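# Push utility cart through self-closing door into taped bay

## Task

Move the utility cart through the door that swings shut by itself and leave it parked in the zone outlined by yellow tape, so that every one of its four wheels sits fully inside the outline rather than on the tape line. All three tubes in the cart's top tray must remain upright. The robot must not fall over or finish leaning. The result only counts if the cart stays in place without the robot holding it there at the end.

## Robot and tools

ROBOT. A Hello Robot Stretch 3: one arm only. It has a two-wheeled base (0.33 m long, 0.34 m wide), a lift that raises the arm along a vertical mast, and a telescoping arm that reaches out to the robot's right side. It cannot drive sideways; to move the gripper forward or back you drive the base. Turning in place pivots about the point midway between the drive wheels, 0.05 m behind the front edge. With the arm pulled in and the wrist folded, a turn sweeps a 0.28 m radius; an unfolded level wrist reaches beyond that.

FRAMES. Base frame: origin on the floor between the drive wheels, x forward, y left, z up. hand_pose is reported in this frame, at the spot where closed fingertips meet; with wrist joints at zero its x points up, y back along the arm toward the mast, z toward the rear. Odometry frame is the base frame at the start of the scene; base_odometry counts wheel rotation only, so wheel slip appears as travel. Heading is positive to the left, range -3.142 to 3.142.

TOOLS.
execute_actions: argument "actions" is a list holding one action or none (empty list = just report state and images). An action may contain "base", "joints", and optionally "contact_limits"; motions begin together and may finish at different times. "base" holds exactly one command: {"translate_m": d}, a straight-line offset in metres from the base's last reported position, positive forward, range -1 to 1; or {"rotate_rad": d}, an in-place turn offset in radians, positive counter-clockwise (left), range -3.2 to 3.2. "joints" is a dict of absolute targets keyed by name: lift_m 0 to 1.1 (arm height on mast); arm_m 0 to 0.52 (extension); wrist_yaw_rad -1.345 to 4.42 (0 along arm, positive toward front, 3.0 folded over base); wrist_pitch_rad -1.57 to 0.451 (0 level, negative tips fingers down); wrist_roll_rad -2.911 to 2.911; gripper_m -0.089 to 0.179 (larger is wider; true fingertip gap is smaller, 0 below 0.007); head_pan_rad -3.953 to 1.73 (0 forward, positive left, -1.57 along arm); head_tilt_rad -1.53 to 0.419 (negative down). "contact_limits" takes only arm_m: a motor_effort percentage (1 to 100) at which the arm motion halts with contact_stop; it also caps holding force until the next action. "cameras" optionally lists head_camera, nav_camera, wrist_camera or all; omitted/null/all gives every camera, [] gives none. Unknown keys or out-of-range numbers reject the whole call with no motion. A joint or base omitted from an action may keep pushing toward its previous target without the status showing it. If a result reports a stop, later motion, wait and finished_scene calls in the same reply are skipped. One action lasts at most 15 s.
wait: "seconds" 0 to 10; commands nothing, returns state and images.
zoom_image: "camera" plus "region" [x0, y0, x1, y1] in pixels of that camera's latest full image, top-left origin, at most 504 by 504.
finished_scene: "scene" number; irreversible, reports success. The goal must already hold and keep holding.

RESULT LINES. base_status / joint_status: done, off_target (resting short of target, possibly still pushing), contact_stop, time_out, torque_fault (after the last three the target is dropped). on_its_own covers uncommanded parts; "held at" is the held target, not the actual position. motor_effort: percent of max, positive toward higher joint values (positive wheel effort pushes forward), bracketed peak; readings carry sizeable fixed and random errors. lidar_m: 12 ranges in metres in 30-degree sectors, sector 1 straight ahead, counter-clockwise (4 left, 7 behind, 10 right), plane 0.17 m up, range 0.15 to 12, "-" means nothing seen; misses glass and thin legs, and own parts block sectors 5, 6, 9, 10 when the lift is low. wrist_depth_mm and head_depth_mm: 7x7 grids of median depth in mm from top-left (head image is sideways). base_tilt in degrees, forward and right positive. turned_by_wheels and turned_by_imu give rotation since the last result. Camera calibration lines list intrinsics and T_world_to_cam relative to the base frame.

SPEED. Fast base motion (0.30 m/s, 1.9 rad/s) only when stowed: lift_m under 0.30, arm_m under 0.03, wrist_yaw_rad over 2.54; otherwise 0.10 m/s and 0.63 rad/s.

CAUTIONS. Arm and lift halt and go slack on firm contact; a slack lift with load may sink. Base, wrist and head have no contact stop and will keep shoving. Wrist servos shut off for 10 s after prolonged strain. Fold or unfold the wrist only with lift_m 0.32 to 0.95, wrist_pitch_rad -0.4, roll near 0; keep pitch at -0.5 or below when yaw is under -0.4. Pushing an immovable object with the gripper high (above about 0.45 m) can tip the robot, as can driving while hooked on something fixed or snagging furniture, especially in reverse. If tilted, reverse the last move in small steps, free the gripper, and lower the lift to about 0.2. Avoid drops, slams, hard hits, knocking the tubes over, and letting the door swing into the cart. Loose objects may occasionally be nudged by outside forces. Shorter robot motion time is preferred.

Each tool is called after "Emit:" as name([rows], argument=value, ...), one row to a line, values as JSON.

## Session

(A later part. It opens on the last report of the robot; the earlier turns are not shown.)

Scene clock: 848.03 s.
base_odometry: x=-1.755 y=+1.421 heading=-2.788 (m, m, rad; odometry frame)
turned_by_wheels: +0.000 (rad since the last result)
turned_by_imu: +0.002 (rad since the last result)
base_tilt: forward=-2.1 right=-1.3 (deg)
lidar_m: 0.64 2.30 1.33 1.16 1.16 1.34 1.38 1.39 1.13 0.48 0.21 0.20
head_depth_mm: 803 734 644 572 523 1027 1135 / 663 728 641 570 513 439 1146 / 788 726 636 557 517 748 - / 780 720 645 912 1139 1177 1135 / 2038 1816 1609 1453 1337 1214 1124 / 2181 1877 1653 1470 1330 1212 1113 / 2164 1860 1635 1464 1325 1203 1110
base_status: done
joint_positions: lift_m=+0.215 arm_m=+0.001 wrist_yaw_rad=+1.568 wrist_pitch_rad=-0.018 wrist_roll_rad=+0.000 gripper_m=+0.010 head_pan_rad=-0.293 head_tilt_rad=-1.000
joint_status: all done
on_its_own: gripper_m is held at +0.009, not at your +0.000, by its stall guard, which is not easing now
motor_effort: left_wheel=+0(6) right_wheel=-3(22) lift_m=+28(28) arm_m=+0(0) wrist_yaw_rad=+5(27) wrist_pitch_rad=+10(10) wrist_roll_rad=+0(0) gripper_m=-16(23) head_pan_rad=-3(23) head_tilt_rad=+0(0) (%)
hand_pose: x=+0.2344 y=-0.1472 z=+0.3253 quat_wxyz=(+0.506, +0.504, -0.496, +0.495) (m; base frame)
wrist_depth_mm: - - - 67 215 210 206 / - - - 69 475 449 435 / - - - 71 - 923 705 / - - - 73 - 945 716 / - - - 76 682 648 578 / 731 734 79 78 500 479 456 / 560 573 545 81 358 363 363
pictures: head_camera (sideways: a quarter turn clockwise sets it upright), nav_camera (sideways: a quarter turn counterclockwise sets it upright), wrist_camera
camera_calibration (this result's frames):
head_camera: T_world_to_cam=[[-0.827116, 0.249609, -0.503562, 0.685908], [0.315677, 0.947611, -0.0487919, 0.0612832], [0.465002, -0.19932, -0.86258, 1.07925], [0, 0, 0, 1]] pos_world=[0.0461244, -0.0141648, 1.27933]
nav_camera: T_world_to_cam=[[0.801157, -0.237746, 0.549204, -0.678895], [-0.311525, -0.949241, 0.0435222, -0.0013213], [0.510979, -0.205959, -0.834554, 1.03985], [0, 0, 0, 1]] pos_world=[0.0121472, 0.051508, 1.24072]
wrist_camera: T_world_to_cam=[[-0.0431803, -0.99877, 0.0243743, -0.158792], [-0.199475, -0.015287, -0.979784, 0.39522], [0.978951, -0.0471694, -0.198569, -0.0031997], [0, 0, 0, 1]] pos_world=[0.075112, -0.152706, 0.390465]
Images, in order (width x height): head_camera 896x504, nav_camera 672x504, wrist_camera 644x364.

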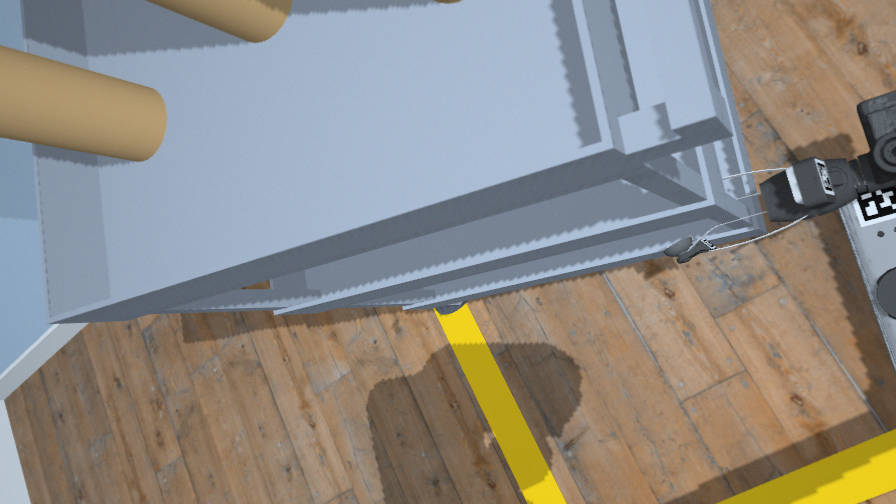

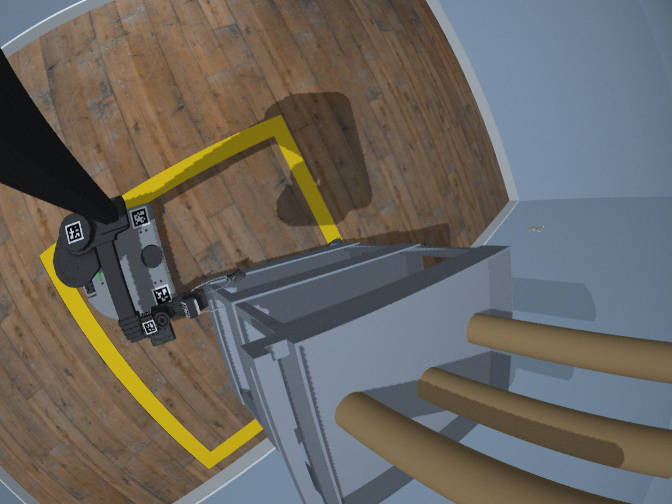

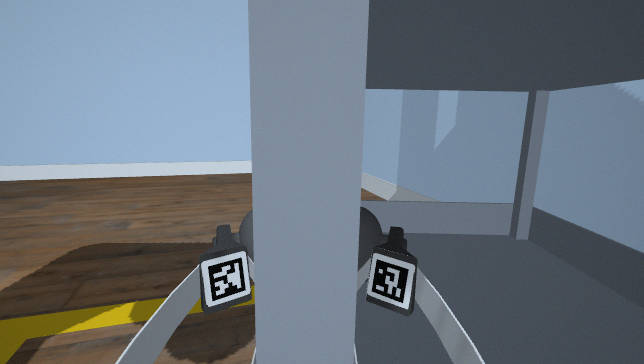

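Emit:
execute_actions([
  {"base": {"translate_m": -0.18}, "joints": {"head_pan_rad": -0.6, "head_tilt_rad": -1.0}},
])

Scene clock: 865.07 s.
base_odometry: x=-1.586 y=+1.483 heading=-2.788 (m, m, rad; odometry frame)
turned_by_wheels: +0.000 (rad since the last result)
turned_by_imu: +0.002 (rad since the last result)
base_tilt: forward=-2.0 right=-1.2 (deg)
lidar_m: 0.70 2.21 1.29 1.11 1.11 1.29 1.21 1.21 1.18 0.47 0.21 0.20
head_depth_mm: 733 406 473 571 885 1244 1138 / 558 702 536 563 476 1220 1148 / 573 657 636 566 457 1186 - / 813 720 631 564 523 912 1137 / 681 716 628 569 878 1206 1120 / 773 711 637 974 1313 1210 1111 / 758 721 1557 1465 1323 1204 1110
base_status: done
joint_positions: lift_m=+0.215 arm_m=+0.002 wrist_yaw_rad=+1.519 wrist_pitch_rad=-0.018 wrist_roll_rad=+0.000 gripper_m=+0.010 head_pan_rad=-0.593 head_tilt_rad=-1.000
joint_status: all done
on_its_own: wrist_yaw_rad is held at +1.524, not at your +1.570, by its stall guard, which is not easing now; gripper_m is held at +0.009, not at your +0.000, by its stall guard, which is not easing now
motor_effort: left_wheel=+1(5) right_wheel=-4(14) lift_m=+28(28) arm_m=-2(1) wrist_yaw_rad=+3(22) wrist_pitch_rad=+10(10) wrist_roll_rad=+0(0) gripper_m=-14(16) head_pan_rad=-3(24) head_tilt_rad=+0(1) (%)
hand_pose: x=+0.2341 y=-0.1597 z=+0.3253 quat_wxyz=(+0.517, +0.492, -0.508, +0.482) (m; base frame)
wrist_depth_mm: - - - 68 215 209 206 / - - - 69 469 452 433 / - - - 72 - 921 720 / - - - 74 - 872 729 / - - - 76 704 634 667 / 723 732 79 79 471 477 451 / 562 563 551 82 357 364 370
pictures: head_camera (sideways: a quarter turn clockwise sets it upright), nav_camera (sideways: a quarter turn counterclockwise sets it upright), wrist_camera
camera_calibration (this result's frames):
head_camera: T_world_to_cam=[[-0.716385, 0.482926, -0.503562, 0.685233], [0.581657, 0.81197, -0.0487919, 0.0596607], [0.385314, -0.327854, -0.86258, 1.07974], [0, 0, 0, 1]] pos_world=[0.0401495, -0.0253619, 1.27933]
nav_camera: T_world_to_cam=[[0.695093, -0.46392, 0.549204, -0.678248], [-0.578172, -0.814753, 0.0435222, 0.000305243], [0.427275, -0.347786, -0.834555, 1.04036], [0, 0, 0, 1]] pos_world=[0.0271012, 0.0474193, 1.24072]
wrist_camera: T_world_to_cam=[[-0.0914298, -0.995513, 0.024377, -0.15941], [-0.199982, -0.00562516, -0.979783, 0.396623], [0.975524, -0.0944564, -0.19857, -0.0102014], [0, 0, 0, 1]] pos_world=[0.0746943, -0.157427, 0.390465]
Images, in order (width x height): head_camera 896x504, nav_camera 672x504, wrist_camera 644x364.

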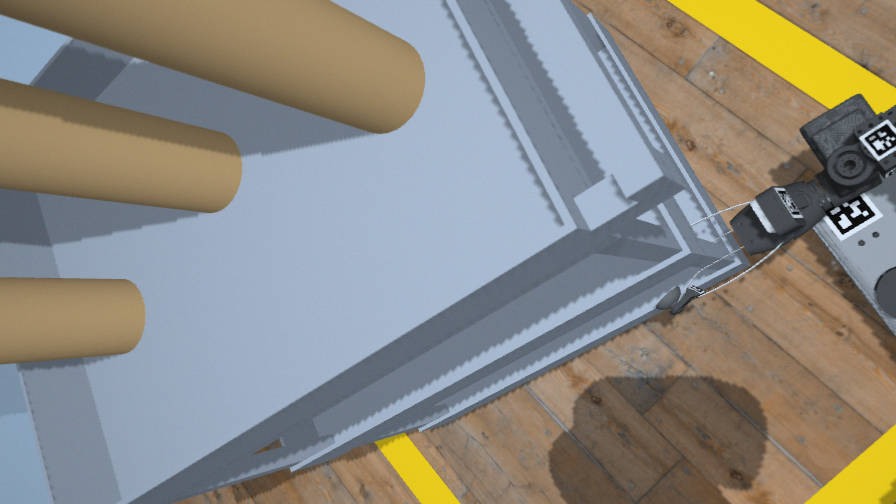

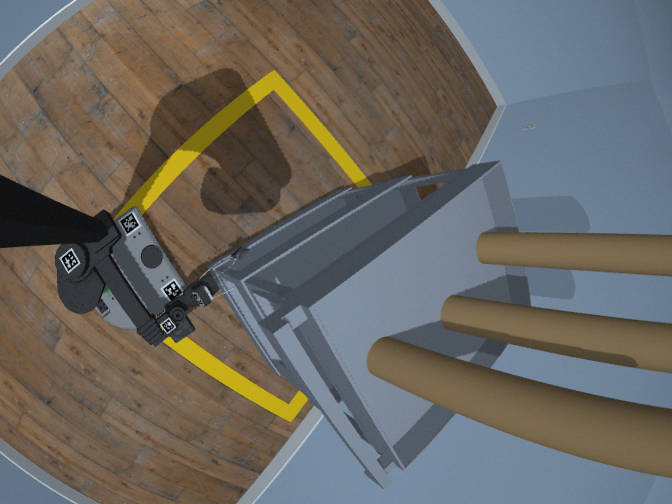

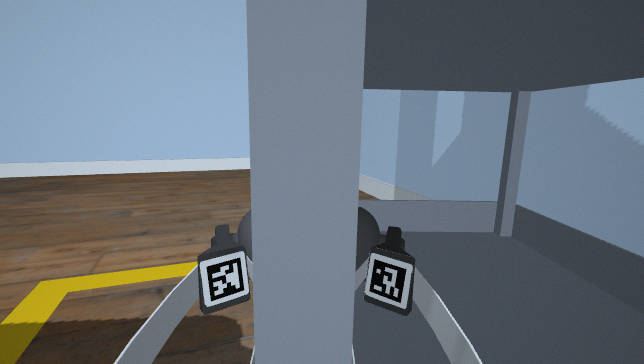

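Emit:
execute_actions([
  {"joints": {"gripper_m": 0.1, "wrist_yaw_rad": 1.52}},
], cameras=[])

Emit:
execute_actions([
  {"base": {"translate_m": -0.35}, "joints": {"head_pan_rad": -0.45, "head_tilt_rad": -0.85}},
])

Scene clock: 871.20 s.
base_odometry: x=-1.586 y=+1.483 heading=-2.788 (m, m, rad; odometry frame)
turned_by_wheels: +0.000 (rad since the last result)
turned_by_imu: +0.001 (rad since the last result)
base_tilt: forward=-2.1 right=-1.3 (deg)
lidar_m: 0.70 2.21 1.28 1.11 1.11 1.29 1.21 1.21 1.18 0.48 0.21 0.20
head_depth_mm: 734 406 475 571 885 1240 1138 / 560 703 537 564 477 1216 1148 / 574 658 636 566 458 1183 - / 813 721 632 562 522 914 1139 / 681 713 628 571 878 1200 1119 / 772 710 636 974 1320 1209 1113 / 760 720 1561 1460 1324 1205 1106
base_status: not commanded
joint_positions: lift_m=+0.215 arm_m=+0.002 wrist_yaw_rad=+1.517 wrist_pitch_rad=-0.018 wrist_roll_rad=+0.000 gripper_m=+0.100 head_pan_rad=-0.593 head_tilt_rad=-1.000
joint_status: all done
motor_effort: left_wheel=+2(2) right_wheel=-3(4) lift_m=+28(28) arm_m=-1(1) wrist_yaw_rad=+2(3) wrist_pitch_rad=+10(10) wrist_roll_rad=+0(0) gripper_m=+1(80) head_pan_rad=-4(4) head_tilt_rad=+0(0) (%)
hand_pose: x=+0.2340 y=-0.1603 z=+0.3253 quat_wxyz=(+0.518, +0.491, -0.509, +0.482) (m; base frame)
wrist_depth_mm: - - - 68 214 211 207 / - - - 70 471 451 435 / - - - 72 - 851 711 / - - - 74 - 872 716 / - - 917 77 695 648 665 / 735 780 673 79 443 476 447 / 578 570 547 82 357 368 367
pictures: none
No camera images: the call's "cameras" was empty. Leave "cameras" out to get every camera's image.

Scene clock: 875.90 s.
base_odometry: x=-1.258 y=+1.604 heading=-2.788 (m, m, rad; odometry frame)
turned_by_wheels: +0.000 (rad since the last result)
turned_by_imu: +0.001 (rad since the last result)
base_tilt: forward=-2.1 right=-1.2 (deg)
lidar_m: 0.56 2.03 1.18 1.02 1.02 1.00 0.87 0.87 1.01 1.11 0.67 0.52
head_depth_mm: 1143 859 733 1543 1467 1295 1166 / 1223 892 710 1065 1384 1291 1155 / 574 684 688 1056 1308 1287 1151 / 754 824 663 1049 1254 1275 1148 / 969 897 738 1002 993 1252 1140 / 1026 888 755 1084 1397 1265 1139 / 1023 1114 1857 1626 1427 1266 1132
base_status: done
joint_positions: lift_m=+0.215 arm_m=+0.002 wrist_yaw_rad=+1.517 wrist_pitch_rad=-0.018 wrist_roll_rad=+0.000 gripper_m=+0.100 head_pan_rad=-0.457 head_tilt_rad=-0.853
joint_status: all done
motor_effort: left_wheel=+1(3) right_wheel=-2(7) lift_m=+28(28) arm_m=-2(2) wrist_yaw_rad=+1(2) wrist_pitch_rad=+10(10) wrist_roll_rad=+0(0) gripper_m=+0(0) head_pan_rad=+3(18) head_tilt_rad=+1(12) (%)
hand_pose: x=+0.2340 y=-0.1603 z=+0.3253 quat_wxyz=(+0.518, +0.491, -0.509, +0.482) (m; base frame)
wrist_depth_mm: - - - 381 384 386 391 / - - - 402 472 457 415 / - - - - - - 716 / - - - - - - 764 / - - - 443 745 637 733 / 728 778 751 455 457 456 689 / 580 577 574 576 580 555 589
pictures: head_camera (sideways: a quarter turn clockwise sets it upright), nav_camera (sideways: a quarter turn counterclockwise sets it upright), wrist_camera
camera_calibration (this result's frames):
head_camera: T_world_to_cam=[[-0.700311, 0.344517, -0.625198, 0.843599], [0.472384, 0.880291, -0.0440511, 0.0541642], [0.53518, -0.326183, -0.779222, 0.97046], [0, 0, 0, 1]] pos_world=[0.0458249, -0.0217669, 1.28601]
nav_camera: T_world_to_cam=[[0.670888, -0.325746, 0.666182, -0.83051], [-0.467902, -0.882898, 0.0394929, 0.00487034], [0.575306, -0.338203, -0.744743, 0.922686], [0, 0, 0, 1]] pos_world=[0.0286316, 0.0458199, 1.24024]
wrist_camera: T_world_to_cam=[[-0.0939277, -0.995281, 0.0243739, -0.159428], [-0.199995, -0.00512021, -0.979784, 0.396697], [0.975284, -0.0969035, -0.19857, -0.0105649], [0, 0, 0, 1]] pos_world=[0.0746665, -0.157668, 0.390465]
Images, in order (width x height): head_camera 896x504, nav_camera 672x504, wrist_camera 644x364.

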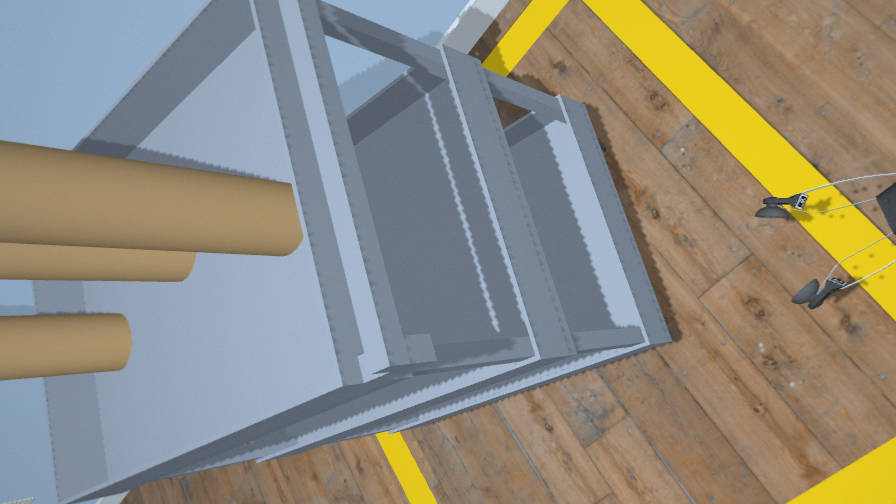

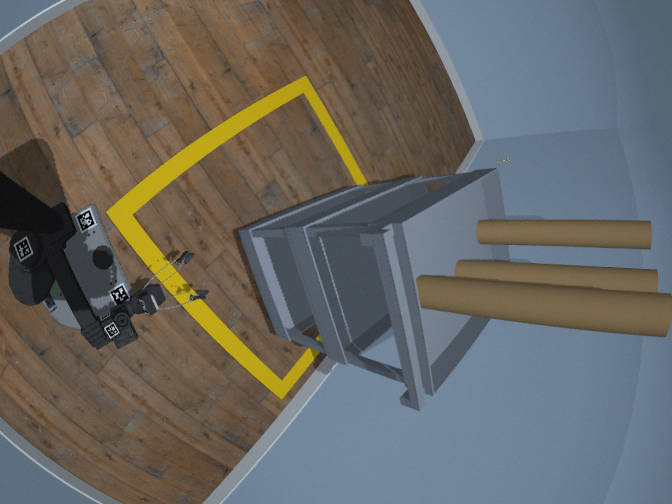

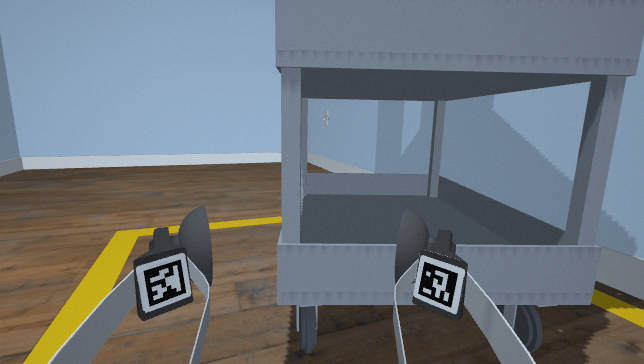

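Emit:
execute_actions([
  {"joints": {"arm_m": 0.52, "wrist_yaw_rad": 1.45, "wrist_pitch_rad": -0.3}},
], cameras=["wrist_camera"])

Scene clock: 906.07 s.
base_odometry: x=-1.258 y=+1.604 heading=-2.788 (m, m, rad; odometry frame)
turned_by_wheels: +0.000 (rad since the last result)
turned_by_imu: +0.001 (rad since the last result)
base_tilt: forward=-2.1 right=-1.3 (deg)
lidar_m: 0.56 2.03 1.18 1.02 1.02 1.00 0.87 0.87 1.01 1.11 0.67 0.52
head_depth_mm: 1141 855 731 1543 1467 1298 1161 / 1224 893 709 1063 1381 1291 1156 / 576 685 688 1057 1310 1289 1150 / 752 733 664 1049 1251 1282 1149 / 968 895 738 1000 991 1253 1140 / 1025 888 755 1085 1404 1271 1138 / 1022 1109 1861 1628 1423 1261 1131
base_status: not commanded
joint_positions: lift_m=+0.215 arm_m=+0.520 wrist_yaw_rad=+1.451 wrist_pitch_rad=-0.315 wrist_roll_rad=+0.000 gripper_m=+0.100 head_pan_rad=-0.457 head_tilt_rad=-0.853
joint_status: all done
motor_effort: left_wheel=+2(2) right_wheel=-1(1) lift_m=+28(28) arm_m=+7(7) wrist_yaw_rad=+0(2) wrist_pitch_rad=+8(8) wrist_roll_rad=+0(0) gripper_m=+1(0) head_pan_rad=+3(4) head_tilt_rad=+0(0) (%)
hand_pose: x=+0.2131 y=-0.6929 z=+0.2518 quat_wxyz=(+0.596, +0.546, -0.449, +0.380) (m; base frame)
wrist_depth_mm: - - - 937 587 436 347 / 815 872 909 - 618 453 351 / 588 599 671 937 636 461 362 / 386 397 701 739 646 476 372 / 559 587 571 586 595 481 379 / 456 481 463 466 457 460 380 / 389 390 392 395 398 402 381
pictures: wrist_camera
camera_calibration (this result's frames):
wrist_camera: T_world_to_cam=[[-0.150593, -0.987973, 0.0350977, -0.675201], [-0.475601, 0.0412788, -0.878692, 0.383201], [0.866675, -0.149018, -0.476097, 0.000512362], [0, 0, 0, 1]] pos_world=[0.0801263, -0.682822, 0.360658]
Images, in order (width x height): wrist_camera 644x364.

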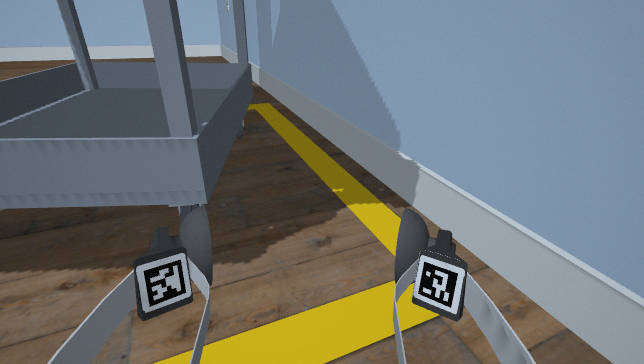

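Emit:
zoom_image(camera="wrist_camera", region=[180, 60, 360, 200])

Region (180, 60, 360, 200) of wrist_camera's 644x364 image, scaled by 2.800.

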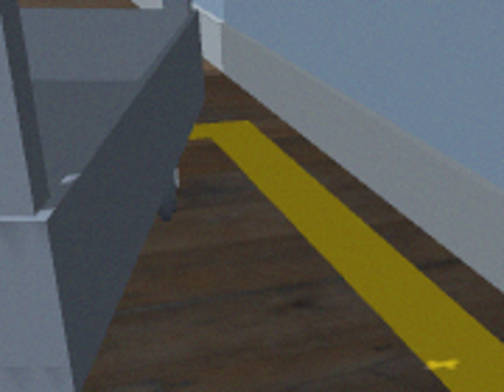

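Emit:
finished_scene(scene=1)

The scene is finished: the task was done.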